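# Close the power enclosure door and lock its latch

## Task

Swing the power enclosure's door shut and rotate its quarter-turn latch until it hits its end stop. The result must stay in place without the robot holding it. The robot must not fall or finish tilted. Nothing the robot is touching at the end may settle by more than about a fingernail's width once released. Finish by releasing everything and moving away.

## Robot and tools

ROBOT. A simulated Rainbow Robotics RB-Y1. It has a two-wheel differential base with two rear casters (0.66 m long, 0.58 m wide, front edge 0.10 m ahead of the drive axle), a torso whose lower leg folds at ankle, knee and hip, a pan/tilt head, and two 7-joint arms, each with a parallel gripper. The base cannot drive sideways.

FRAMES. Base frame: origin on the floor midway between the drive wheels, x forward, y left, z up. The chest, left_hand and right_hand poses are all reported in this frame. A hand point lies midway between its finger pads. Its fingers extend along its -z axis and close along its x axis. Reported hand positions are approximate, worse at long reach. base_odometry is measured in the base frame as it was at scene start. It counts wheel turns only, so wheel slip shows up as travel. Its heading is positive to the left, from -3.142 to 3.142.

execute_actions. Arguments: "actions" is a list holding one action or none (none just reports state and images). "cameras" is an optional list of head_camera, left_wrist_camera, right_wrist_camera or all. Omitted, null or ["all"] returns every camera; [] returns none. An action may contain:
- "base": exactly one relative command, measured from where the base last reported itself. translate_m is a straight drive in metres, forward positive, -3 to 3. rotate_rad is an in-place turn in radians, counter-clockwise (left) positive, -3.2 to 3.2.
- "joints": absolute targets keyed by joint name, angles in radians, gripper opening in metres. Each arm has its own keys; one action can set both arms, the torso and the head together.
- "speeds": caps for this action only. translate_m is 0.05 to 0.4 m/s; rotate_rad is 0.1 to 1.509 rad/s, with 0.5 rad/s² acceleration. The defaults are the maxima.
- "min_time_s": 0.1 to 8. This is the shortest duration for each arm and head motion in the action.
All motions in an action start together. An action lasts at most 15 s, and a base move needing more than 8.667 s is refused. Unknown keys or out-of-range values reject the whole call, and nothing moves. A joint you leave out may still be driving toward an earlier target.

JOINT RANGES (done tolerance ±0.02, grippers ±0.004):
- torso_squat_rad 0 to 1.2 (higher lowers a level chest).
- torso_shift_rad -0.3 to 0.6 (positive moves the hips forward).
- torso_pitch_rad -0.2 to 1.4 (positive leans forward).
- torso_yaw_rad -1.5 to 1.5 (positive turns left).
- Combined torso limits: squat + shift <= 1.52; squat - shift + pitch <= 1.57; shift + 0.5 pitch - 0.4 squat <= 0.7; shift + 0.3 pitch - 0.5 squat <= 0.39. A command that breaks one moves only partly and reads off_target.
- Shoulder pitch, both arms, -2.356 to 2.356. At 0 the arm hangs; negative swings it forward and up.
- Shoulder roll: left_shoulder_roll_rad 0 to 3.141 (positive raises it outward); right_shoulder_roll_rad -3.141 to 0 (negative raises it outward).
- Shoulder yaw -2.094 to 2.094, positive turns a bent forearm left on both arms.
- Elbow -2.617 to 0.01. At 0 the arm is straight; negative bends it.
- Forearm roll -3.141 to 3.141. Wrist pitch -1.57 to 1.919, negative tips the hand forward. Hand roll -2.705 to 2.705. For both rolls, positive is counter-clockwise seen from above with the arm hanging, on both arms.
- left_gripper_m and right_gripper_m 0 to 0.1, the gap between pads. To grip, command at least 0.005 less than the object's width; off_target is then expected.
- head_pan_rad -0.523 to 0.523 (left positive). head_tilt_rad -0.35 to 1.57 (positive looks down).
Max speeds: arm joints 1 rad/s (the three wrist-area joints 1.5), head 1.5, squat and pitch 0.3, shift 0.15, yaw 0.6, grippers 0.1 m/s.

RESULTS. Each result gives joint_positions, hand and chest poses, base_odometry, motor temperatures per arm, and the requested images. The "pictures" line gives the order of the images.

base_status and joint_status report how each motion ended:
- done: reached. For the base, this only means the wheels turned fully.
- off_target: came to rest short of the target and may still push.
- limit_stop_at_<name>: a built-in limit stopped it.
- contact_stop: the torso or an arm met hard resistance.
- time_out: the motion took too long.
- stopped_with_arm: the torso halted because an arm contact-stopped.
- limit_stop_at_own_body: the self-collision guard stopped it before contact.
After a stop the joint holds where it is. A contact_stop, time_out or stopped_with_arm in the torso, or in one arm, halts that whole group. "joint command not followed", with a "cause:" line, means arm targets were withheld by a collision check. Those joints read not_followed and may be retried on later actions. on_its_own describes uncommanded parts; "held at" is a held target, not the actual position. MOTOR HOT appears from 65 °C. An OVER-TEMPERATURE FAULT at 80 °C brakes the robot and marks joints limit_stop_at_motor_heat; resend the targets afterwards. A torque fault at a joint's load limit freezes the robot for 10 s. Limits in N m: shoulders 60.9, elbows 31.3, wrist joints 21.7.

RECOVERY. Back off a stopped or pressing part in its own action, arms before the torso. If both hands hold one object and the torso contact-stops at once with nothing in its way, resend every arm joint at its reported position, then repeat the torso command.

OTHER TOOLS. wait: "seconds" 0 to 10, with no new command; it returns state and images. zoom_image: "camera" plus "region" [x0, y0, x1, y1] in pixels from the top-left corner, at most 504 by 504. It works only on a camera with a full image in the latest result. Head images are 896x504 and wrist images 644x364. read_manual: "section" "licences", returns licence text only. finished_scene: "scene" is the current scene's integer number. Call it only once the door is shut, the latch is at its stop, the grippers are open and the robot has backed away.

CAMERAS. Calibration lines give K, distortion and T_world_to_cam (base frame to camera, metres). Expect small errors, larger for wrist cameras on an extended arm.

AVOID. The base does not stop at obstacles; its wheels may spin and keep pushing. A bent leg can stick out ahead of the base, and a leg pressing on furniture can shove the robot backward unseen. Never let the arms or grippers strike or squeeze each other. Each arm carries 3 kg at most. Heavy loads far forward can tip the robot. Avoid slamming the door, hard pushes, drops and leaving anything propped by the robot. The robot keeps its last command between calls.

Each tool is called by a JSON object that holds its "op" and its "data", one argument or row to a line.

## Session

{"op": "execute_actions", "data": {
  "actions": [
    {"joints":{"head_tilt_rad":0}}
  ]
}}

Scene clock: 0.93 s.
Motor temperatures (°C, as the motors report them): left_arm=[27 31 29 30 33 37 32] | right_arm=[29 28 28 32 29 35 39]
base_odometry: x=+0.000 y=+0.000 heading=+0.000 (m, m, rad; odometry frame)
base_status: not commanded
joint_positions: torso_squat_rad=+0.350 torso_shift_rad=+0.001 torso_pitch_rad=+0.001 torso_yaw_rad=+0.000 left_shoulder_pitch_rad=-0.032 left_shoulder_roll_rad=-0.002 left_shoulder_yaw_rad=+0.053 left_elbow_rad=-0.190 left_forearm_roll_rad=-0.027 left_wrist_pitch_rad=+0.033 left_hand_roll_rad=+0.028 left_gripper_m=+0.100 right_shoulder_pitch_rad=-0.008 right_shoulder_roll_rad=-0.005 right_shoulder_yaw_rad=-0.026 right_elbow_rad=-0.122 right_forearm_roll_rad=+0.008 right_wrist_pitch_rad=+0.012 right_hand_roll_rad=+0.014 right_gripper_m=+0.099 head_pan_rad=+0.000 head_tilt_rad=+0.000
joint_status: all done
chest: x=-0.2271 y=+0.0002 z=+1.2475 quat_wxyz=(+1.000, +0.000, +0.000, +0.000) (m; base frame)
left_hand: x=-0.1197 y=+0.2228 z=+0.5695 quat_wxyz=(+0.995, +0.001, -0.093, +0.022) (m; base frame)
right_hand: x=-0.1652 y=-0.2250 z=+0.5649 quat_wxyz=(+0.998, -0.004, -0.059, -0.001) (m; base frame)
pictures: head_camera, left_wrist_camera, right_wrist_camera
camera_calibration (this result's frames):
head_camera: T_world_to_cam=[[0.0409238, -0.998967, 0.0197285, -0.0207903], [-0.0262661, -0.0208139, -0.999438, 1.50484], [0.998817, 0.0403826, -0.0270908, 0.19749], [0, 0, 0, 1]] pos_world=[-0.156879, 0.00257749, 1.50975]
left_wrist_camera: T_world_to_cam=[[0.981144, -0.0253251, 0.19161, 0.0161014], [-0.135389, -0.797561, 0.587849, -0.134637], [0.137933, -0.602706, -0.785951, 0.682769], [0, 0, 0, 1]] pos_world=[-0.128203, 0.304536, 0.612684]
right_wrist_camera: T_world_to_cam=[[-0.995322, -0.044022, -0.0860042, -0.135434], [-0.0882365, 0.776788, 0.62355, -0.16029], [0.0393571, 0.628222, -0.777038, 0.670538], [0, 0, 0, 1]] pos_world=[-0.175334, -0.302697, 0.609335]
Images, in order (width x height): head_camera 896x504, left_wrist_camera 644x364, right_wrist_camera 644x364.

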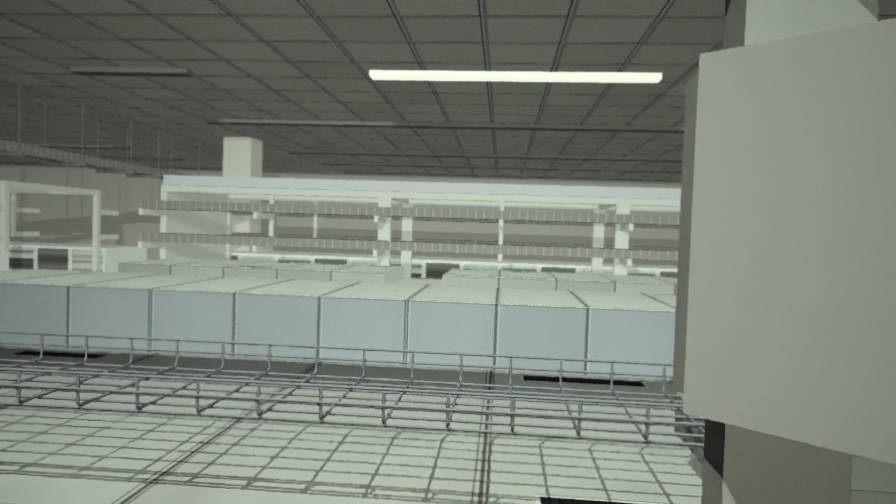

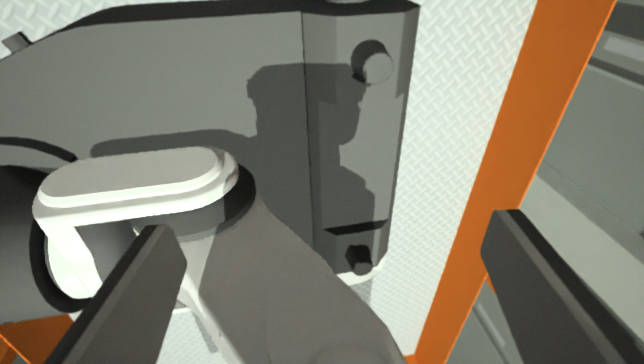

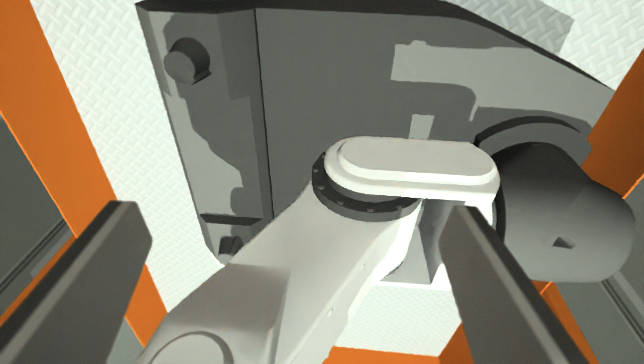

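{"op": "execute_actions", "data": {
  "actions": [
    {"joints":{"head_pan_rad":-0.52,"right_elbow_rad":-2.3,"right_wrist_pitch_rad":-1.3,"right_shoulder_roll_rad":-0.349}}
  ],
  "cameras": ["head_camera"]
}}

Scene clock: 5.63 s.
Motor temperatures (°C, as the motors report them): left_arm=[27 31 29 30 33 37 32] | right_arm=[29 28 28 32 29 35 39]
base_odometry: x=+0.000 y=+0.000 heading=+0.000 (m, m, rad; odometry frame)
base_status: not commanded
joint_positions: torso_squat_rad=+0.350 torso_shift_rad=+0.001 torso_pitch_rad=+0.001 torso_yaw_rad=+0.000 left_shoulder_pitch_rad=-0.032 left_shoulder_roll_rad=-0.002 left_shoulder_yaw_rad=+0.053 left_elbow_rad=-0.190 left_forearm_roll_rad=-0.027 left_wrist_pitch_rad=+0.033 left_hand_roll_rad=+0.028 left_gripper_m=+0.100 right_shoulder_pitch_rad=-0.008 right_shoulder_roll_rad=-0.349 right_shoulder_yaw_rad=-0.026 right_elbow_rad=-2.300 right_forearm_roll_rad=+0.008 right_wrist_pitch_rad=-1.300 right_hand_roll_rad=+0.014 right_gripper_m=+0.099 head_pan_rad=-0.520 head_tilt_rad=+0.000
joint_status: all done
chest: x=-0.2271 y=+0.0002 z=+1.2475 quat_wxyz=(+1.000, +0.000, +0.000, +0.000) (m; base frame)
left_hand: x=-0.1198 y=+0.2228 z=+0.5695 quat_wxyz=(+0.995, +0.001, -0.093, +0.022) (m; base frame)
right_hand: x=-0.0872 y=-0.1946 z=+1.4027 quat_wxyz=(-0.231, +0.019, -0.957, +0.173) (m; base frame)
pictures: head_camera
camera_calibration (this result's frames):
head_camera: T_world_to_cam=[[-0.460823, -0.887266, 0.0200116, -0.124088], [-0.0332951, -0.00524882, -0.999432, 1.50338], [0.886867, -0.461228, -0.0271228, 0.174647], [0, 0, 0, 1]] pos_world=[-0.162016, -0.0216556, 1.50975]
Images, in order (width x height): head_camera 896x504.

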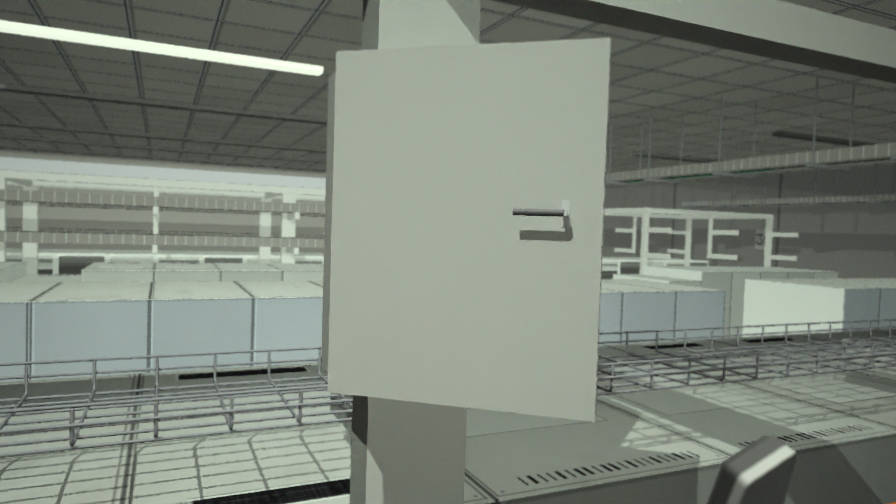

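{"op": "execute_actions", "data": {
  "actions": [
    {"joints":{"torso_shift_rad":-0.28,"torso_squat_rad":0.05,"right_shoulder_pitch_rad":-1.642,"right_shoulder_roll_rad":-0.691,"right_shoulder_yaw_rad":-1.361,"right_elbow_rad":-1.8,"right_wrist_pitch_rad":1.6,"right_forearm_roll_rad":0,"right_hand_roll_rad":-2.117},"min_time_s":2.4}
  ],
  "cameras": []
}}

{"op": "execute_actions", "data": {
  "actions": [
    {"joints":{"right_elbow_rad":-0.696,"right_wrist_pitch_rad":1.045,"torso_yaw_rad":0.08},"min_time_s":1.3}
  ],
  "cameras": ["head_camera","right_wrist_camera"]
}}

Scene clock: 23.60 s.
Motor temperatures (°C, as the motors report them): left_arm=[27 31 29 30 33 37 32] | right_arm=[30 28 28 32 29 35 39]
base_odometry: x=+0.000 y=+0.000 heading=+0.000 (m, m, rad; odometry frame)
base_status: not commanded
joint_positions: torso_squat_rad=+0.050 torso_shift_rad=-0.280 torso_pitch_rad=+0.000 torso_yaw_rad=+0.000 left_shoulder_pitch_rad=-0.032 left_shoulder_roll_rad=-0.002 left_shoulder_yaw_rad=+0.053 left_elbow_rad=-0.190 left_forearm_roll_rad=-0.027 left_wrist_pitch_rad=+0.033 left_hand_roll_rad=+0.028 left_gripper_m=+0.100 right_shoulder_pitch_rad=-1.641 right_shoulder_roll_rad=-0.691 right_shoulder_yaw_rad=-1.361 right_elbow_rad=-1.800 right_forearm_roll_rad=+0.000 right_wrist_pitch_rad=+1.600 right_hand_roll_rad=-2.117 right_gripper_m=+0.099 head_pan_rad=-0.520 head_tilt_rad=+0.000
joint_status: all done
chest: x=-0.4211 y=+0.0002 z=+1.2618 quat_wxyz=(+1.000, +0.000, +0.000, +0.000) (m; base frame)
left_hand: x=-0.3137 y=+0.2228 z=+0.5837 quat_wxyz=(+0.995, +0.001, -0.093, +0.022) (m; base frame)
right_hand: x=-0.0896 y=-0.6259 z=+1.5885 quat_wxyz=(-0.164, +0.780, -0.164, -0.581) (m; base frame)
pictures: none
No camera images: the call's "cameras" was empty. Leave "cameras" out to get every camera's image.

Scene clock: 25.33 s.
Motor temperatures (°C, as the motors report them): left_arm=[27 31 29 30 33 37 32] | right_arm=[30 28 28 32 30 35 39]
base_odometry: x=+0.000 y=+0.000 heading=+0.000 (m, m, rad; odometry frame)
base_status: not commanded
joint_positions: torso_squat_rad=+0.050 torso_shift_rad=-0.280 torso_pitch_rad=+0.000 torso_yaw_rad=+0.080 left_shoulder_pitch_rad=-0.032 left_shoulder_roll_rad=-0.002 left_shoulder_yaw_rad=+0.053 left_elbow_rad=-0.190 left_forearm_roll_rad=-0.027 left_wrist_pitch_rad=+0.033 left_hand_roll_rad=+0.028 left_gripper_m=+0.100 right_shoulder_pitch_rad=-1.642 right_shoulder_roll_rad=-0.691 right_shoulder_yaw_rad=-1.361 right_elbow_rad=-0.696 right_forearm_roll_rad=+0.000 right_wrist_pitch_rad=+1.045 right_hand_roll_rad=-2.117 right_gripper_m=+0.099 head_pan_rad=-0.520 head_tilt_rad=+0.000
joint_status: all done
chest: x=-0.4211 y=+0.0002 z=+1.2618 quat_wxyz=(+0.999, +0.000, +0.000, +0.040) (m; base frame)
left_hand: x=-0.3320 y=+0.2307 z=+0.5837 quat_wxyz=(+0.994, +0.005, -0.093, +0.062) (m; base frame)
right_hand: x=+0.2518 y=-0.4489 z=+1.5124 quat_wxyz=(+0.028, +0.706, +0.028, -0.707) (m; base frame)
pictures: head_camera, right_wrist_camera
camera_calibration (this result's frames):
head_camera: T_world_to_cam=[[-0.388087, -0.921407, 0.0199519, -0.183048], [-0.0327046, -0.0078666, -0.999434, 1.51144], [0.921042, -0.38852, -0.0270814, 0.361399], [0, 0, 0, 1]] pos_world=[-0.354471, -0.0163609, 1.52403]
right_wrist_camera: T_world_to_cam=[[-0.0332923, 0.0434643, 0.9985, -1.49194], [-0.571831, -0.820203, 0.0166369, -0.217626], [0.819696, -0.570419, 0.0521607, -0.457589], [0, 0, 0, 1]] pos_world=[0.200968, -0.374669, 1.51719]
Images, in order (width x height): head_camera 896x504, right_wrist_camera 644x364.

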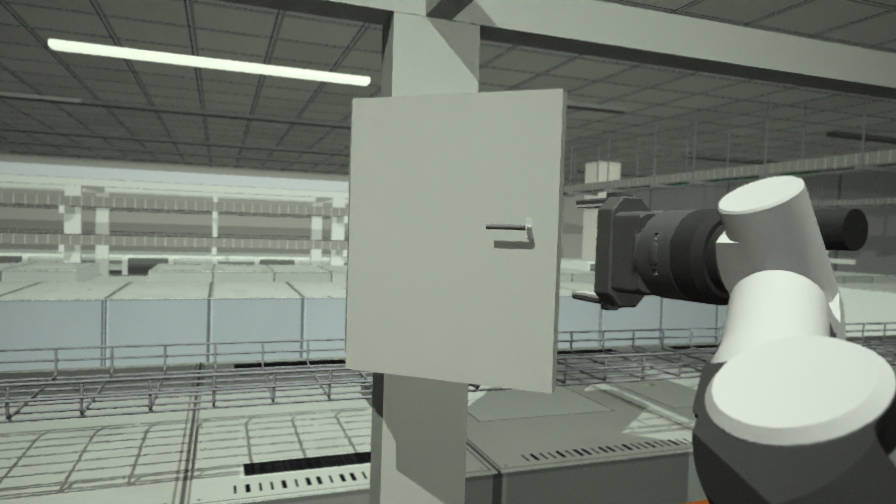

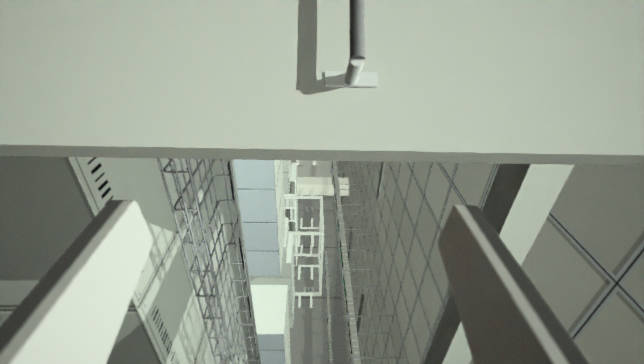

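{"op": "execute_actions", "data": {
  "actions": [
    {"joints":{"torso_yaw_rad":0.115,"torso_shift_rad":-0.1}}
  ],
  "cameras": ["head_camera","right_wrist_camera"]
}}

{"op": "execute_actions", "data": {
  "actions": [
    {"joints":{"torso_yaw_rad":0.07,"torso_shift_rad":0.02}}
  ],
  "cameras": ["head_camera","right_wrist_camera"]
}}

Scene clock: 32.37 s.
Motor temperatures (°C, as the motors report them): left_arm=[27 31 29 30 32 37 32] | right_arm=[30 28 28 32 30 35 39]
base_odometry: x=+0.000 y=+0.000 heading=+0.000 (m, m, rad; odometry frame)
base_status: not commanded
joint_positions: torso_squat_rad=+0.050 torso_shift_rad=-0.100 torso_pitch_rad=+0.001 torso_yaw_rad=+0.115 left_shoulder_pitch_rad=-0.032 left_shoulder_roll_rad=-0.002 left_shoulder_yaw_rad=+0.053 left_elbow_rad=-0.190 left_forearm_roll_rad=-0.027 left_wrist_pitch_rad=+0.033 left_hand_roll_rad=+0.028 left_gripper_m=+0.100 right_shoulder_pitch_rad=-1.642 right_shoulder_roll_rad=-0.691 right_shoulder_yaw_rad=-1.361 right_elbow_rad=-0.696 right_forearm_roll_rad=+0.000 right_wrist_pitch_rad=+1.045 right_hand_roll_rad=-2.117 right_gripper_m=+0.099 head_pan_rad=-0.520 head_tilt_rad=+0.000
joint_status: all done
chest: x=-0.2976 y=+0.0002 z=+1.2856 quat_wxyz=(+0.998, +0.000, +0.000, +0.057) (m; base frame)
left_hand: x=-0.2167 y=+0.2337 z=+0.6075 quat_wxyz=(+0.993, +0.006, -0.093, +0.079) (m; base frame)
right_hand: x=+0.3906 y=-0.4252 z=+1.5360 quat_wxyz=(+0.041, +0.706, +0.040, -0.706) (m; base frame)
pictures: head_camera, right_wrist_camera
camera_calibration (this result's frames):
head_camera: T_world_to_cam=[[-0.355722, -0.934378, 0.0200072, -0.126016], [-0.0326095, -0.00898545, -0.999428, 1.53924], [0.934023, -0.356171, -0.0272733, 0.252387], [0, 0, 0, 1]] pos_world=[-0.230368, -0.0140228, 1.54776]
right_wrist_camera: T_world_to_cam=[[-0.0346872, 0.042235, 0.998505, -1.51196], [-0.542847, -0.839667, 0.0166584, -0.138786], [0.839115, -0.541457, 0.0520529, -0.554155], [0, 0, 0, 1]] pos_world=[0.337215, -0.352727, 1.54086]
Images, in order (width x height): head_camera 896x504, right_wrist_camera 644x364.

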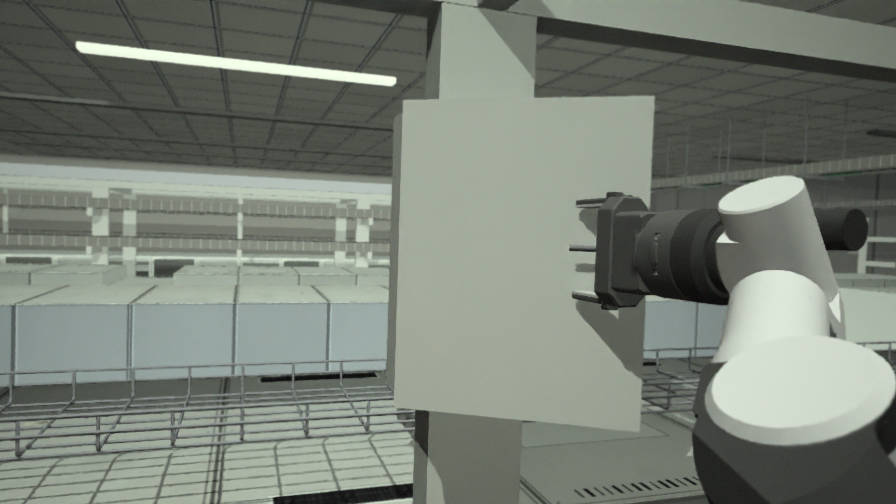

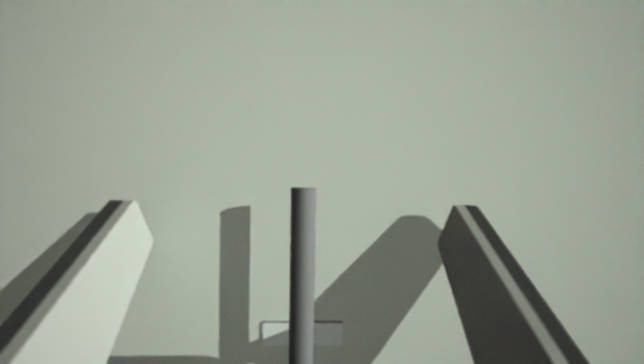

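Scene clock: 33.97 s.
Motor temperatures (°C, as the motors report them): left_arm=[27 31 29 30 32 37 32] | right_arm=[30 28 28 32 30 35 39]
base_odometry: x=+0.000 y=+0.000 heading=+0.000 (m, m, rad; odometry frame)
base_status: not commanded
joint_positions: torso_squat_rad=+0.050 torso_shift_rad=+0.020 torso_pitch_rad=+0.001 torso_yaw_rad=+0.070 left_shoulder_pitch_rad=-0.032 left_shoulder_roll_rad=-0.002 left_shoulder_yaw_rad=+0.053 left_elbow_rad=-0.190 left_forearm_roll_rad=-0.027 left_wrist_pitch_rad=+0.033 left_hand_roll_rad=+0.028 left_gripper_m=+0.100 right_shoulder_pitch_rad=-1.642 right_shoulder_roll_rad=-0.691 right_shoulder_yaw_rad=-1.361 right_elbow_rad=-0.696 right_forearm_roll_rad=+0.000 right_wrist_pitch_rad=+1.045 right_hand_roll_rad=-2.117 right_gripper_m=+0.099 head_pan_rad=-0.520 head_tilt_rad=+0.000
joint_status: all done
chest: x=-0.2138 y=+0.0002 z=+1.2889 quat_wxyz=(+0.999, +0.000, +0.000, +0.035) (m; base frame)
left_hand: x=-0.1225 y=+0.2298 z=+0.6108 quat_wxyz=(+0.994, +0.004, -0.093, +0.057) (m; base frame)
right_hand: x=+0.4546 y=-0.4556 z=+1.5394 quat_wxyz=(+0.025, +0.706, +0.025, -0.707) (m; base frame)
pictures: head_camera, right_wrist_camera
camera_calibration (this result's frames):
head_camera: T_world_to_cam=[[-0.397189, -0.917518, 0.0200472, -0.105195], [-0.0330099, -0.00754706, -0.999427, 1.54524], [0.917143, -0.397623, -0.0272895, 0.170633], [0, 0, 0, 1]] pos_world=[-0.147269, -0.0170091, 1.55112]
right_wrist_camera: T_world_to_cam=[[-0.0327761, 0.0437667, 0.998504, -1.512], [-0.579889, -0.814525, 0.0166676, -0.101284], [0.814036, -0.578475, 0.0520768, -0.630032], [0, 0, 0, 1]] pos_world=[0.404578, -0.380781, 1.54423]
Images, in order (width x height): head_camera 896x504, right_wrist_camera 644x364.

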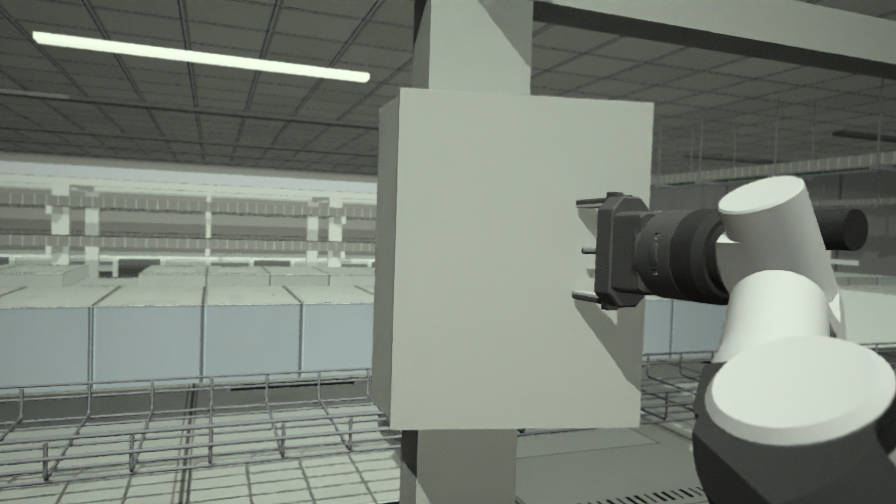

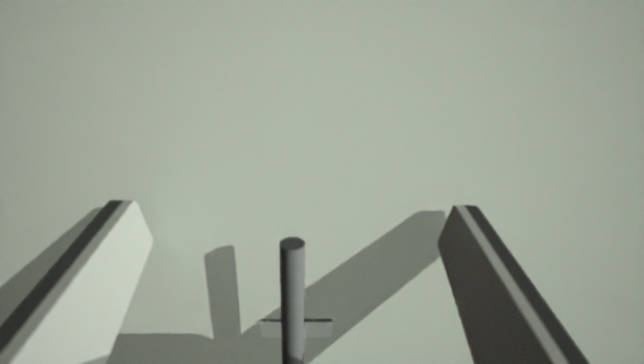

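{"op": "execute_actions", "data": {
  "actions": [
    {"joints":{"torso_yaw_rad":0.0,"torso_shift_rad":0.12,"right_gripper_m":0.085}}
  ],
  "cameras": ["head_camera","right_wrist_camera"]
}}

Scene clock: 38.10 s.
Motor temperatures (°C, as the motors report them): left_arm=[27 31 29 30 32 37 32] | right_arm=[30 28 28 32 30 35 39]
base_odometry: x=+0.000 y=+0.000 heading=+0.000 (m, m, rad; odometry frame)
base_status: not commanded
joint_positions: torso_squat_rad=+0.050 torso_shift_rad=+0.120 torso_pitch_rad=+0.001 torso_yaw_rad=+0.000 left_shoulder_pitch_rad=-0.032 left_shoulder_roll_rad=-0.002 left_shoulder_yaw_rad=+0.053 left_elbow_rad=-0.190 left_forearm_roll_rad=-0.027 left_wrist_pitch_rad=+0.033 left_hand_roll_rad=+0.028 left_gripper_m=+0.100 right_shoulder_pitch_rad=-1.642 right_shoulder_roll_rad=-0.691 right_shoulder_yaw_rad=-1.361 right_elbow_rad=-0.696 right_forearm_roll_rad=+0.000 right_wrist_pitch_rad=+1.045 right_hand_roll_rad=-2.117 right_gripper_m=+0.085 head_pan_rad=-0.520 head_tilt_rad=+0.000
joint_status: all done
chest: x=-0.1441 y=+0.0002 z=+1.2840 quat_wxyz=(+1.000, +0.000, +0.000, +0.000) (m; base frame)
left_hand: x=-0.0369 y=+0.2228 z=+0.6059 quat_wxyz=(+0.995, +0.001, -0.093, +0.022) (m; base frame)
right_hand: x=+0.4909 y=-0.5012 z=+1.5346 quat_wxyz=(+0.000, +0.707, +0.000, -0.708) (m; base frame)
pictures: head_camera, right_wrist_camera
camera_calibration (this result's frames):
head_camera: T_world_to_cam=[[-0.460409, -0.887479, 0.0201125, -0.0865992], [-0.0335057, -0.00526731, -0.999425, 1.54258], [0.887074, -0.460818, -0.0273105, 0.102249], [0, 0, 0, 1]] pos_world=[-0.0788881, -0.0216117, 1.54623]
right_wrist_camera: T_world_to_cam=[[-0.0296736, 0.0459912, 0.998501, -1.50438], [-0.635436, -0.771973, 0.0166733, -0.0687839], [0.771583, -0.633989, 0.0521317, -0.692723], [0, 0, 0, 1]] pos_world=[0.446145, -0.42309, 1.53938]
Images, in order (width x height): head_camera 896x504, right_wrist_camera 644x364.

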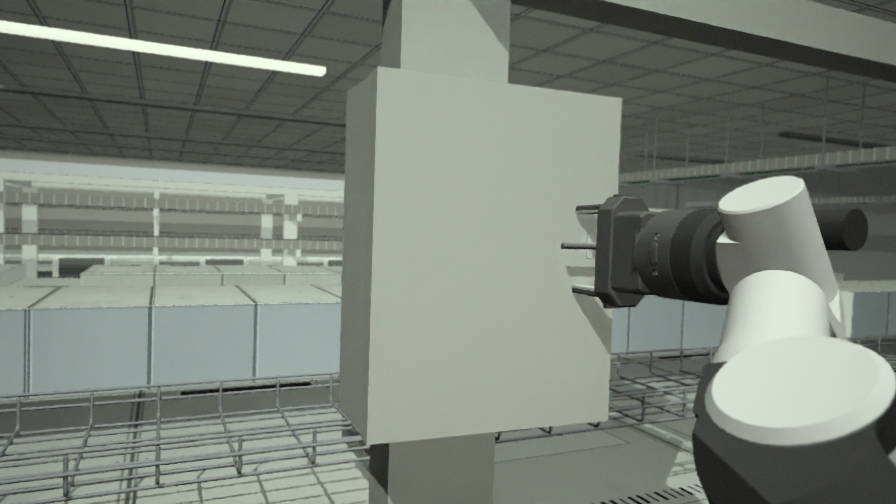

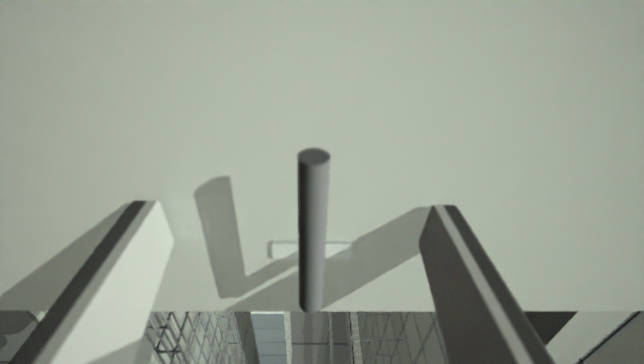

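{"op": "execute_actions", "data": {
  "actions": [
    {"joints":{"torso_yaw_rad":-0.018,"torso_shift_rad":0.155,"torso_squat_rad":0}}
  ],
  "cameras": ["head_camera","right_wrist_camera"]
}}

{"op": "execute_actions", "data": {
  "actions": [
    {"joints":{"right_hand_roll_rad":-0.85}}
  ],
  "cameras": ["right_wrist_camera"]
}}

Scene clock: 42.90 s.
Motor temperatures (°C, as the motors report them): left_arm=[27 31 29 30 32 37 32] | right_arm=[30 28 28 32 30 35 39]
base_odometry: x=+0.000 y=+0.000 heading=+0.000 (m, m, rad; odometry frame)
base_status: not commanded
joint_positions: torso_squat_rad=+0.000 torso_shift_rad=+0.155 torso_pitch_rad=+0.000 torso_yaw_rad=-0.018 left_shoulder_pitch_rad=-0.032 left_shoulder_roll_rad=-0.002 left_shoulder_yaw_rad=+0.053 left_elbow_rad=-0.190 left_forearm_roll_rad=-0.027 left_wrist_pitch_rad=+0.033 left_hand_roll_rad=+0.028 left_gripper_m=+0.100 right_shoulder_pitch_rad=-1.642 right_shoulder_roll_rad=-0.691 right_shoulder_yaw_rad=-1.361 right_elbow_rad=-0.696 right_forearm_roll_rad=+0.000 right_wrist_pitch_rad=+1.045 right_hand_roll_rad=-2.117 right_gripper_m=+0.085 head_pan_rad=-0.520 head_tilt_rad=+0.000
joint_status: all done
chest: x=-0.1202 y=+0.0002 z=+1.2816 quat_wxyz=(+1.000, +0.000, +0.000, -0.009) (m; base frame)
left_hand: x=-0.0084 y=+0.2208 z=+0.6036 quat_wxyz=(+0.996, +0.000, -0.093, +0.013) (m; base frame)
right_hand: x=+0.5050 y=-0.5130 z=+1.5330 quat_wxyz=(-0.006, +0.707, -0.007, -0.707) (m; base frame)
pictures: head_camera, right_wrist_camera
camera_calibration (this result's frames):
head_camera: T_world_to_cam=[[-0.476519, -0.878942, 0.0197541, -0.0770182], [-0.0327588, -0.00470235, -0.999452, 1.54106], [0.878554, -0.476905, -0.0265523, 0.0790382], [0, 0, 0, 1]] pos_world=[-0.0556569, -0.0227542, 1.54383]
right_wrist_camera: T_world_to_cam=[[-0.0302293, 0.0464896, 0.998461, -1.50123], [-0.649883, -0.759872, 0.0157048, -0.0539362], [0.759433, -0.648408, 0.0531832, -0.713916], [0, 0, 0, 1]] pos_world=[0.461738, -0.434102, 1.53774]
Images, in order (width x height): head_camera 896x504, right_wrist_camera 644x364.

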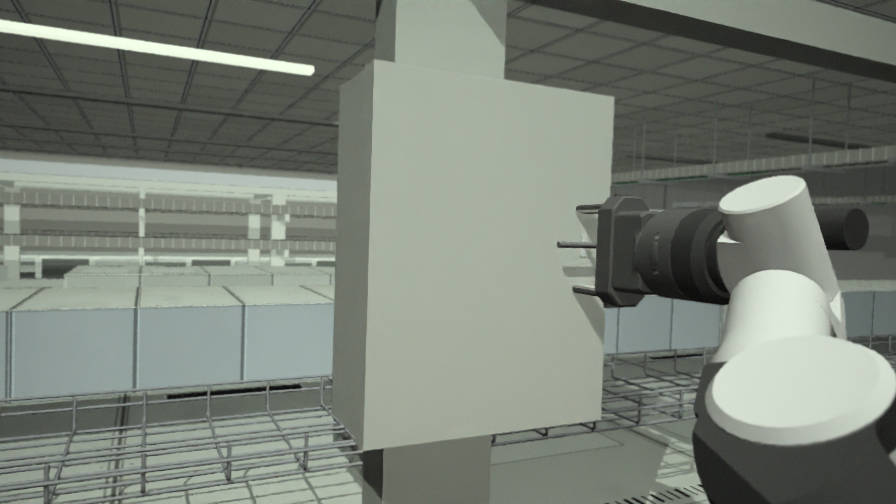

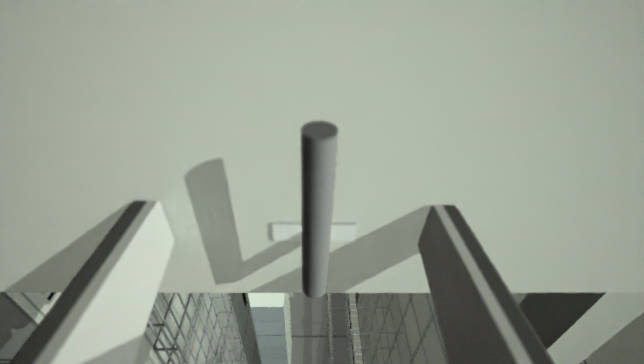

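Scene clock: 44.33 s.
Motor temperatures (°C, as the motors report them): left_arm=[27 31 29 30 32 37 32] | right_arm=[30 28 28 32 30 35 39]
base_odometry: x=+0.000 y=+0.000 heading=+0.000 (m, m, rad; odometry frame)
base_status: not commanded
joint_positions: torso_squat_rad=+0.000 torso_shift_rad=+0.155 torso_pitch_rad=+0.000 torso_yaw_rad=-0.018 left_shoulder_pitch_rad=-0.032 left_shoulder_roll_rad=-0.002 left_shoulder_yaw_rad=+0.053 left_elbow_rad=-0.190 left_forearm_roll_rad=-0.027 left_wrist_pitch_rad=+0.033 left_hand_roll_rad=+0.028 left_gripper_m=+0.100 right_shoulder_pitch_rad=-1.646 right_shoulder_roll_rad=-0.694 right_shoulder_yaw_rad=-1.361 right_elbow_rad=-0.698 right_forearm_roll_rad=-0.001 right_wrist_pitch_rad=+1.043 right_hand_roll_rad=-0.851 right_gripper_m=+0.085 head_pan_rad=-0.520 head_tilt_rad=+0.000
joint_status: all done
chest: x=-0.1204 y=+0.0003 z=+1.2816 quat_wxyz=(+1.000, +0.000, +0.000, -0.009) (m; base frame)
left_hand: x=-0.0083 y=+0.2207 z=+0.6036 quat_wxyz=(+0.996, +0.000, -0.094, +0.013) (m; base frame)
right_hand: x=+0.5033 y=-0.5141 z=+1.5372 quat_wxyz=(+0.410, +0.568, -0.426, -0.572) (m; base frame)
pictures: right_wrist_camera
camera_calibration (this result's frames):
right_wrist_camera: T_world_to_cam=[[-0.0117069, 0.96663, 0.255909, 0.0997284], [-0.646211, -0.202617, 0.73577, -0.878151], [0.763069, -0.156758, 0.627019, -1.34473], [0, 0, 0, 1]] pos_world=[0.459817, -0.485126, 1.46377]
Images, in order (width x height): right_wrist_camera 644x364.

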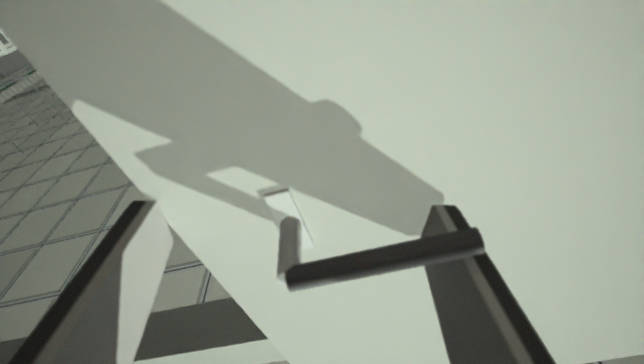

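{"op": "execute_actions", "data": {
  "actions": [
    {"joints":{"right_hand_roll_rad":-1.15}}
  ],
  "cameras": []
}}

{"op": "execute_actions", "data": {
  "actions": [
    {"joints":{"torso_shift_rad":0.178,"torso_pitch_rad":-0.012}}
  ],
  "cameras": ["right_wrist_camera"]
}}

{"op": "execute_actions", "data": {
  "actions": [
    {"joints":{"right_hand_roll_rad":-0.55},"min_time_s":2.5}
  ],
  "cameras": ["right_wrist_camera"]
}}

Scene clock: 49.43 s.
Motor temperatures (°C, as the motors report them): left_arm=[27 31 29 30 32 37 32] | right_arm=[30 28 28 32 30 36 39]
base_odometry: x=+0.000 y=+0.000 heading=+0.000 (m, m, rad; odometry frame)
base_status: not commanded
joint_positions: torso_squat_rad=+0.000 torso_shift_rad=+0.155 torso_pitch_rad=+0.000 torso_yaw_rad=-0.018 left_shoulder_pitch_rad=-0.032 left_shoulder_roll_rad=-0.002 left_shoulder_yaw_rad=+0.053 left_elbow_rad=-0.190 left_forearm_roll_rad=-0.027 left_wrist_pitch_rad=+0.033 left_hand_roll_rad=+0.028 left_gripper_m=+0.100 right_shoulder_pitch_rad=-1.643 right_shoulder_roll_rad=-0.692 right_shoulder_yaw_rad=-1.361 right_elbow_rad=-0.697 right_forearm_roll_rad=+0.000 right_wrist_pitch_rad=+1.045 right_hand_roll_rad=-1.150 right_gripper_m=+0.085 head_pan_rad=-0.520 head_tilt_rad=+0.000
joint_status: all done
chest: x=-0.1202 y=+0.0003 z=+1.2816 quat_wxyz=(+1.000, +0.000, +0.000, -0.009) (m; base frame)
left_hand: x=-0.0083 y=+0.2207 z=+0.6035 quat_wxyz=(+0.996, +0.000, -0.093, +0.013) (m; base frame)
right_hand: x=+0.5046 y=-0.5134 z=+1.5338 quat_wxyz=(+0.322, +0.623, -0.335, -0.629) (m; base frame)
pictures: none
No camera images: the call's "cameras" was empty. Leave "cameras" out to get every camera's image.

Scene clock: 50.50 s.
Motor temperatures (°C, as the motors report them): left_arm=[27 31 29 30 32 37 32] | right_arm=[30 28 28 32 30 36 39]
base_odometry: x=+0.000 y=+0.000 heading=+0.000 (m, m, rad; odometry frame)
base_status: not commanded
joint_positions: torso_squat_rad=+0.001 torso_shift_rad=+0.174 torso_pitch_rad=-0.019 torso_yaw_rad=-0.021 left_shoulder_pitch_rad=-0.032 left_shoulder_roll_rad=-0.002 left_shoulder_yaw_rad=+0.053 left_elbow_rad=-0.190 left_forearm_roll_rad=-0.027 left_wrist_pitch_rad=+0.033 left_hand_roll_rad=+0.028 left_gripper_m=+0.100 right_shoulder_pitch_rad=-1.641 right_shoulder_roll_rad=-0.694 right_shoulder_yaw_rad=-1.361 right_elbow_rad=-0.698 right_forearm_roll_rad=+0.001 right_wrist_pitch_rad=+1.045 right_hand_roll_rad=-1.150 right_gripper_m=+0.085 head_pan_rad=-0.520 head_tilt_rad=+0.000
joint_status: torso_shift_rad contact_stop (moved +0.019 of +0.023); torso_pitch_rad contact_stop (moved -0.019 of -0.012)
chest: x=-0.1128 y=+0.0002 z=+1.2793 quat_wxyz=(+1.000, +0.000, -0.009, -0.010) (m; base frame)
left_hand: x=+0.0122 y=+0.2205 z=+0.6035 quat_wxyz=(+0.995, +0.000, -0.103, +0.012) (m; base frame)
right_hand: x=+0.5053 y=-0.5168 z=+1.5424 quat_wxyz=(+0.318, +0.628, -0.340, -0.624) (m; base frame)
pictures: right_wrist_camera
camera_calibration (this result's frames):
right_wrist_camera: T_world_to_cam=[[-0.019432, 0.848442, 0.528932, -0.377307], [-0.658353, -0.409008, 0.631889, -0.821559], [0.752458, -0.335945, 0.566522, -1.34384], [0, 0, 0, 1]] pos_world=[0.462976, -0.467358, 1.48002]
Images, in order (width x height): right_wrist_camera 644x364.

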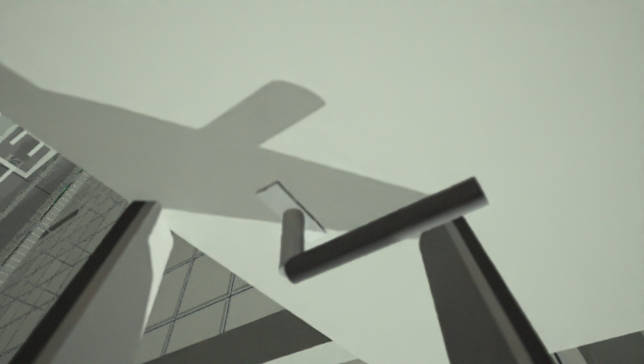

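not run: a stop came earlier in this reply.

Door was shut. Ease off slightly and turn.

{"op": "execute_actions", "data": {
  "actions": [
    {"joints":{"torso_shift_rad":0.162,"torso_pitch_rad":-0.012,"torso_yaw_rad":-0.018,"torso_squat_rad":0}}
  ],
  "cameras": []
}}

{"op": "execute_actions", "data": {
  "actions": [
    {"joints":{"right_hand_roll_rad":-0.5},"min_time_s":2.5}
  ],
  "cameras": ["right_wrist_camera"]
}}

Scene clock: 54.63 s.
Motor temperatures (°C, as the motors report them): left_arm=[27 31 29 30 32 37 32] | right_arm=[30 28 28 32 30 36 39]
base_odometry: x=+0.000 y=+0.000 heading=+0.000 (m, m, rad; odometry frame)
base_status: not commanded
joint_positions: torso_squat_rad=+0.000 torso_shift_rad=+0.162 torso_pitch_rad=-0.012 torso_yaw_rad=-0.018 left_shoulder_pitch_rad=-0.032 left_shoulder_roll_rad=-0.002 left_shoulder_yaw_rad=+0.053 left_elbow_rad=-0.190 left_forearm_roll_rad=-0.027 left_wrist_pitch_rad=+0.033 left_hand_roll_rad=+0.028 left_gripper_m=+0.100 right_shoulder_pitch_rad=-1.642 right_shoulder_roll_rad=-0.691 right_shoulder_yaw_rad=-1.361 right_elbow_rad=-0.696 right_forearm_roll_rad=+0.000 right_wrist_pitch_rad=+1.045 right_hand_roll_rad=-1.150 right_gripper_m=+0.085 head_pan_rad=-0.520 head_tilt_rad=+0.000
joint_status: all done
chest: x=-0.1189 y=+0.0002 z=+1.2807 quat_wxyz=(+1.000, +0.000, -0.006, -0.009) (m; base frame)
left_hand: x=+0.0011 y=+0.2208 z=+0.6041 quat_wxyz=(+0.995, +0.000, -0.099, +0.013) (m; base frame)
right_hand: x=+0.5033 y=-0.5131 z=+1.5394 quat_wxyz=(+0.321, +0.627, -0.337, -0.625) (m; base frame)
pictures: none
No camera images: the call's "cameras" was empty. Leave "cameras" out to get every camera's image.

Scene clock: 57.43 s.
Motor temperatures (°C, as the motors report them): left_arm=[27 31 29 30 32 37 32] | right_arm=[30 28 28 32 30 36 39]
base_odometry: x=+0.000 y=+0.000 heading=+0.000 (m, m, rad; odometry frame)
base_status: not commanded
joint_positions: torso_squat_rad=+0.000 torso_shift_rad=+0.162 torso_pitch_rad=-0.013 torso_yaw_rad=-0.018 left_shoulder_pitch_rad=-0.032 left_shoulder_roll_rad=-0.002 left_shoulder_yaw_rad=+0.053 left_elbow_rad=-0.190 left_forearm_roll_rad=-0.027 left_wrist_pitch_rad=+0.033 left_hand_roll_rad=+0.028 left_gripper_m=+0.100 right_shoulder_pitch_rad=-1.648 right_shoulder_roll_rad=-0.692 right_shoulder_yaw_rad=-1.361 right_elbow_rad=-0.698 right_forearm_roll_rad=-0.002 right_wrist_pitch_rad=+1.044 right_hand_roll_rad=-0.501 right_gripper_m=+0.085 head_pan_rad=-0.520 head_tilt_rad=+0.000
joint_status: all done
chest: x=-0.1193 y=+0.0007 z=+1.2808 quat_wxyz=(+1.000, +0.000, -0.007, -0.009) (m; base frame)
left_hand: x=+0.0011 y=+0.2207 z=+0.6041 quat_wxyz=(+0.995, +0.000, -0.100, +0.013) (m; base frame)
right_hand: x=+0.5016 y=-0.5119 z=+1.5454 quat_wxyz=(+0.501, +0.489, -0.522, -0.488) (m; base frame)
pictures: right_wrist_camera
camera_calibration (this result's frames):
right_wrist_camera: T_world_to_cam=[[-0.010014, 0.995767, -0.0913623, 0.646236], [-0.651467, 0.0628186, 0.756072, -0.777711], [0.758611, 0.0670908, 0.64808, -1.26395], [0, 0, 0, 1]] pos_world=[0.458665, -0.509847, 1.46619]
Images, in order (width x height): right_wrist_camera 644x364.

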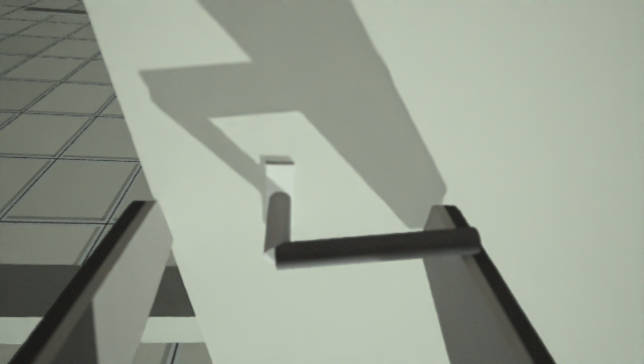

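Turning.

{"op": "execute_actions", "data": {
  "actions": [
    {"joints":{"right_hand_roll_rad":0.3,"right_gripper_m":0.078},"min_time_s":3}
  ],
  "cameras": ["right_wrist_camera"]
}}

{"op": "execute_actions", "data": {
  "actions": [
    {"joints":{"right_hand_roll_rad":0.97},"min_time_s":2.5}
  ],
  "cameras": ["right_wrist_camera"]
}}

Scene clock: 63.53 s.
Motor temperatures (°C, as the motors report them): left_arm=[27 31 29 30 32 37 32] | right_arm=[30 28 28 32 31 36 39]
base_odometry: x=+0.000 y=+0.000 heading=+0.000 (m, m, rad; odometry frame)
base_status: not commanded
joint_positions: torso_squat_rad=+0.000 torso_shift_rad=+0.161 torso_pitch_rad=-0.013 torso_yaw_rad=-0.017 left_shoulder_pitch_rad=-0.032 left_shoulder_roll_rad=-0.002 left_shoulder_yaw_rad=+0.053 left_elbow_rad=-0.190 left_forearm_roll_rad=-0.027 left_wrist_pitch_rad=+0.033 left_hand_roll_rad=+0.028 left_gripper_m=+0.100 right_shoulder_pitch_rad=-1.649 right_shoulder_roll_rad=-0.687 right_shoulder_yaw_rad=-1.361 right_elbow_rad=-0.694 right_forearm_roll_rad=-0.002 right_wrist_pitch_rad=+1.047 right_hand_roll_rad=+0.299 right_gripper_m=+0.079 head_pan_rad=-0.520 head_tilt_rad=+0.000
joint_status: all done
chest: x=-0.1197 y=+0.0015 z=+1.2808 quat_wxyz=(+1.000, -0.001, -0.007, -0.009) (m; base frame)
left_hand: x=+0.0009 y=+0.2208 z=+0.6039 quat_wxyz=(+0.995, -0.001, -0.100, +0.013) (m; base frame)
right_hand: x=+0.5040 y=-0.5051 z=+1.5449 quat_wxyz=(+0.654, +0.250, -0.668, -0.250) (m; base frame)
pictures: right_wrist_camera
camera_calibration (this result's frames):
right_wrist_camera: T_world_to_cam=[[-0.0116392, 0.627353, -0.778648, 1.51593], [-0.640587, 0.593247, 0.487551, -0.0988945], [0.767797, 0.504467, 0.394969, -0.658528], [0, 0, 0, 1]] pos_world=[0.45991, -0.560148, 1.48869]
Images, in order (width x height): right_wrist_camera 644x364.

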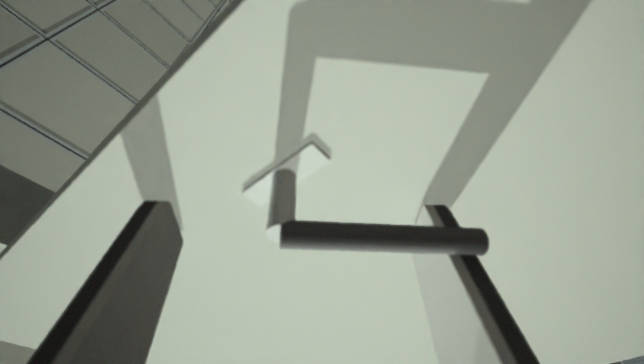

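Scene clock: 66.33 s.
Motor temperatures (°C, as the motors report them): left_arm=[27 31 29 30 32 37 32] | right_arm=[30 28 28 32 31 37 39]
base_odometry: x=+0.000 y=+0.000 heading=+0.000 (m, m, rad; odometry frame)
base_status: not commanded
joint_positions: torso_squat_rad=+0.000 torso_shift_rad=+0.161 torso_pitch_rad=-0.013 torso_yaw_rad=-0.017 left_shoulder_pitch_rad=-0.032 left_shoulder_roll_rad=-0.002 left_shoulder_yaw_rad=+0.053 left_elbow_rad=-0.190 left_forearm_roll_rad=-0.027 left_wrist_pitch_rad=+0.033 left_hand_roll_rad=+0.028 left_gripper_m=+0.100 right_shoulder_pitch_rad=-1.645 right_shoulder_roll_rad=-0.685 right_shoulder_yaw_rad=-1.361 right_elbow_rad=-0.693 right_forearm_roll_rad=-0.001 right_wrist_pitch_rad=+1.048 right_hand_roll_rad=+0.969 right_gripper_m=+0.079 head_pan_rad=-0.520 head_tilt_rad=+0.000
joint_status: all done
chest: x=-0.1197 y=+0.0015 z=+1.2808 quat_wxyz=(+1.000, -0.001, -0.007, -0.009) (m; base frame)
left_hand: x=+0.0009 y=+0.2209 z=+0.6039 quat_wxyz=(+0.995, -0.001, -0.100, +0.013) (m; base frame)
right_hand: x=+0.5052 y=-0.5046 z=+1.5410 quat_wxyz=(+0.703, +0.017, -0.711, -0.021) (m; base frame)
pictures: right_wrist_camera
camera_calibration (this result's frames):
right_wrist_camera: T_world_to_cam=[[-0.0191721, 0.00824896, -0.999782, 1.54476], [-0.631688, 0.775002, 0.0185078, 0.713445], [0.774985, 0.631905, -0.00964767, 0.0259618], [0, 0, 0, 1]] pos_world=[0.460171, -0.582069, 1.53147]
Images, in order (width x height): right_wrist_camera 644x364.

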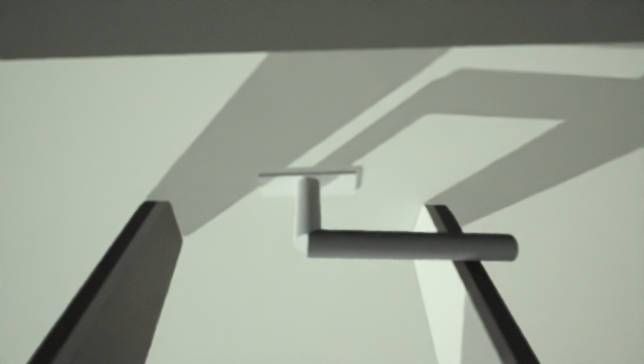

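{"op": "execute_actions", "data": {
  "actions": [
    {"joints":{"right_hand_roll_rad":1.15},"min_time_s":1.3}
  ],
  "cameras": ["right_wrist_camera"]
}}

{"op": "execute_actions", "data": {
  "actions": [
    {"joints":{"right_hand_roll_rad":0.45}}
  ],
  "cameras": []
}}

{"op": "execute_actions", "data": {
  "actions": [
    {"joints":{"torso_shift_rad":-0.05,"torso_yaw_rad":-0.1}}
  ],
  "cameras": ["head_camera","right_wrist_camera"]
}}

Scene clock: 73.20 s.
Motor temperatures (°C, as the motors report them): left_arm=[27 31 29 30 32 37 32] | right_arm=[30 29 28 33 31 42 39]
base_odometry: x=+0.000 y=+0.000 heading=+0.000 (m, m, rad; odometry frame)
base_status: not commanded
joint_positions: torso_squat_rad=+0.000 torso_shift_rad=+0.161 torso_pitch_rad=-0.014 torso_yaw_rad=-0.017 left_shoulder_pitch_rad=-0.032 left_shoulder_roll_rad=-0.002 left_shoulder_yaw_rad=+0.053 left_elbow_rad=-0.190 left_forearm_roll_rad=-0.027 left_wrist_pitch_rad=+0.033 left_hand_roll_rad=+0.028 left_gripper_m=+0.100 right_shoulder_pitch_rad=-1.643 right_shoulder_roll_rad=-0.683 right_shoulder_yaw_rad=-1.361 right_elbow_rad=-0.691 right_forearm_roll_rad=-0.001 right_wrist_pitch_rad=+1.050 right_hand_roll_rad=+1.149 right_gripper_m=+0.079 head_pan_rad=-0.520 head_tilt_rad=+0.000
joint_status: all done
chest: x=-0.1201 y=+0.0017 z=+1.2808 quat_wxyz=(+1.000, -0.001, -0.007, -0.009) (m; base frame)
left_hand: x=+0.0008 y=+0.2210 z=+0.6040 quat_wxyz=(+0.995, -0.001, -0.100, +0.013) (m; base frame)
right_hand: x=+0.5060 y=-0.5020 z=+1.5394 quat_wxyz=(+0.703, -0.045, -0.708, +0.045) (m; base frame)
pictures: right_wrist_camera
camera_calibration (this result's frames):
right_wrist_camera: T_world_to_cam=[[-0.0233699, -0.171178, -0.984963, 1.43242], [-0.634692, 0.763753, -0.117675, 0.917522], [0.772411, 0.622398, -0.126494, 0.200086], [0, 0, 0, 1]] pos_world=[0.461271, -0.580094, 1.54416]
Images, in order (width x height): right_wrist_camera 644x364.

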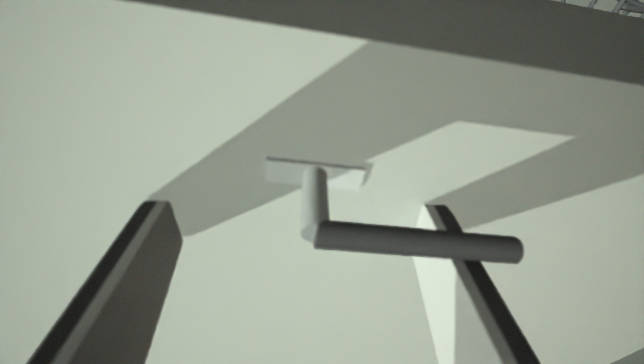

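Scene clock: 74.27 s.
Motor temperatures (°C, as the motors report them): left_arm=[27 31 29 30 32 37 32] | right_arm=[30 29 28 33 31 42 39]
base_odometry: x=+0.000 y=+0.000 heading=+0.000 (m, m, rad; odometry frame)
base_status: not commanded
joint_positions: torso_squat_rad=+0.000 torso_shift_rad=+0.162 torso_pitch_rad=-0.012 torso_yaw_rad=-0.018 left_shoulder_pitch_rad=-0.032 left_shoulder_roll_rad=-0.002 left_shoulder_yaw_rad=+0.053 left_elbow_rad=-0.190 left_forearm_roll_rad=-0.027 left_wrist_pitch_rad=+0.033 left_hand_roll_rad=+0.028 left_gripper_m=+0.100 right_shoulder_pitch_rad=-1.642 right_shoulder_roll_rad=-0.691 right_shoulder_yaw_rad=-1.361 right_elbow_rad=-0.696 right_forearm_roll_rad=+0.000 right_wrist_pitch_rad=+1.045 right_hand_roll_rad=+0.450 right_gripper_m=+0.078 head_pan_rad=-0.520 head_tilt_rad=+0.000
joint_status: all done
chest: x=-0.1190 y=+0.0003 z=+1.2808 quat_wxyz=(+1.000, +0.000, -0.006, -0.009) (m; base frame)
left_hand: x=+0.0010 y=+0.2208 z=+0.6041 quat_wxyz=(+0.995, +0.000, -0.099, +0.013) (m; base frame)
right_hand: x=+0.5036 y=-0.5119 z=+1.5398 quat_wxyz=(+0.672, +0.196, -0.684, -0.205) (m; base frame)
pictures: none
No camera images: the call's "cameras" was empty. Leave "cameras" out to get every camera's image.

Scene clock: 76.47 s.
Motor temperatures (°C, as the motors report them): left_arm=[27 31 29 30 32 37 32] | right_arm=[30 29 28 33 31 42 39]
base_odometry: x=+0.000 y=+0.000 heading=+0.000 (m, m, rad; odometry frame)
base_status: not commanded
joint_positions: torso_squat_rad=+0.000 torso_shift_rad=-0.050 torso_pitch_rad=-0.012 torso_yaw_rad=-0.100 left_shoulder_pitch_rad=-0.032 left_shoulder_roll_rad=-0.002 left_shoulder_yaw_rad=+0.053 left_elbow_rad=-0.190 left_forearm_roll_rad=-0.027 left_wrist_pitch_rad=+0.033 left_hand_roll_rad=+0.028 left_gripper_m=+0.100 right_shoulder_pitch_rad=-1.642 right_shoulder_roll_rad=-0.691 right_shoulder_yaw_rad=-1.361 right_elbow_rad=-0.696 right_forearm_roll_rad=+0.000 right_wrist_pitch_rad=+1.045 right_hand_roll_rad=+0.450 right_gripper_m=+0.078 head_pan_rad=-0.520 head_tilt_rad=+0.000
joint_status: all done
chest: x=-0.2668 y=+0.0003 z=+1.2890 quat_wxyz=(+0.999, +0.000, -0.006, -0.050) (m; base frame)
left_hand: x=-0.1292 y=+0.2110 z=+0.6126 quat_wxyz=(+0.995, -0.004, -0.099, -0.028) (m; base frame)
right_hand: x=+0.3117 y=-0.5616 z=+1.5474 quat_wxyz=(+0.663, +0.168, -0.691, -0.233) (m; base frame)
pictures: head_camera, right_wrist_camera
camera_calibration (this result's frames):
head_camera: T_world_to_cam=[[-0.54691, -0.837086, 0.0132996, -0.15738], [-0.0209503, -0.00219656, -0.999778, 1.54727], [0.836929, -0.547067, -0.0163359, 0.183807], [0, 0, 0, 1]] pos_world=[-0.207491, -0.027787, 1.55203]
right_wrist_camera: T_world_to_cam=[[0.0298458, 0.504665, -0.862799, 1.59947], [-0.572082, 0.716451, 0.399274, -0.00535884], [0.819653, 0.481675, 0.310093, -0.381105], [0, 0, 0, 1]] pos_world=[0.261571, -0.619788, 1.50034]
Images, in order (width x height): head_camera 896x504, right_wrist_camera 644x364.

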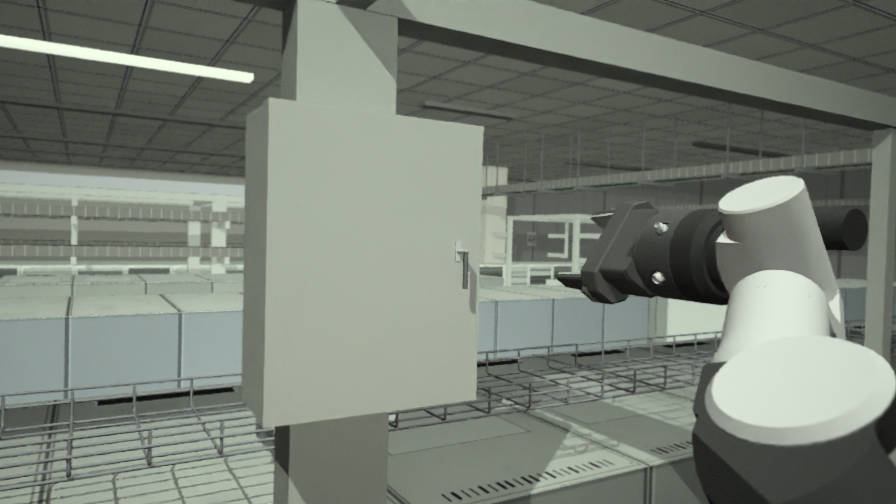

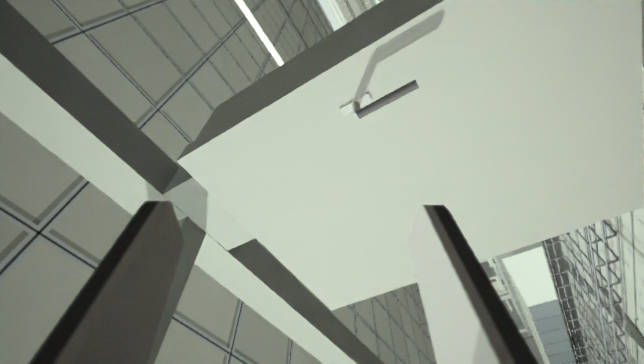

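{"op": "finished_scene", "data": {
  "scene": 2
}}

The scene is finished: the task was done.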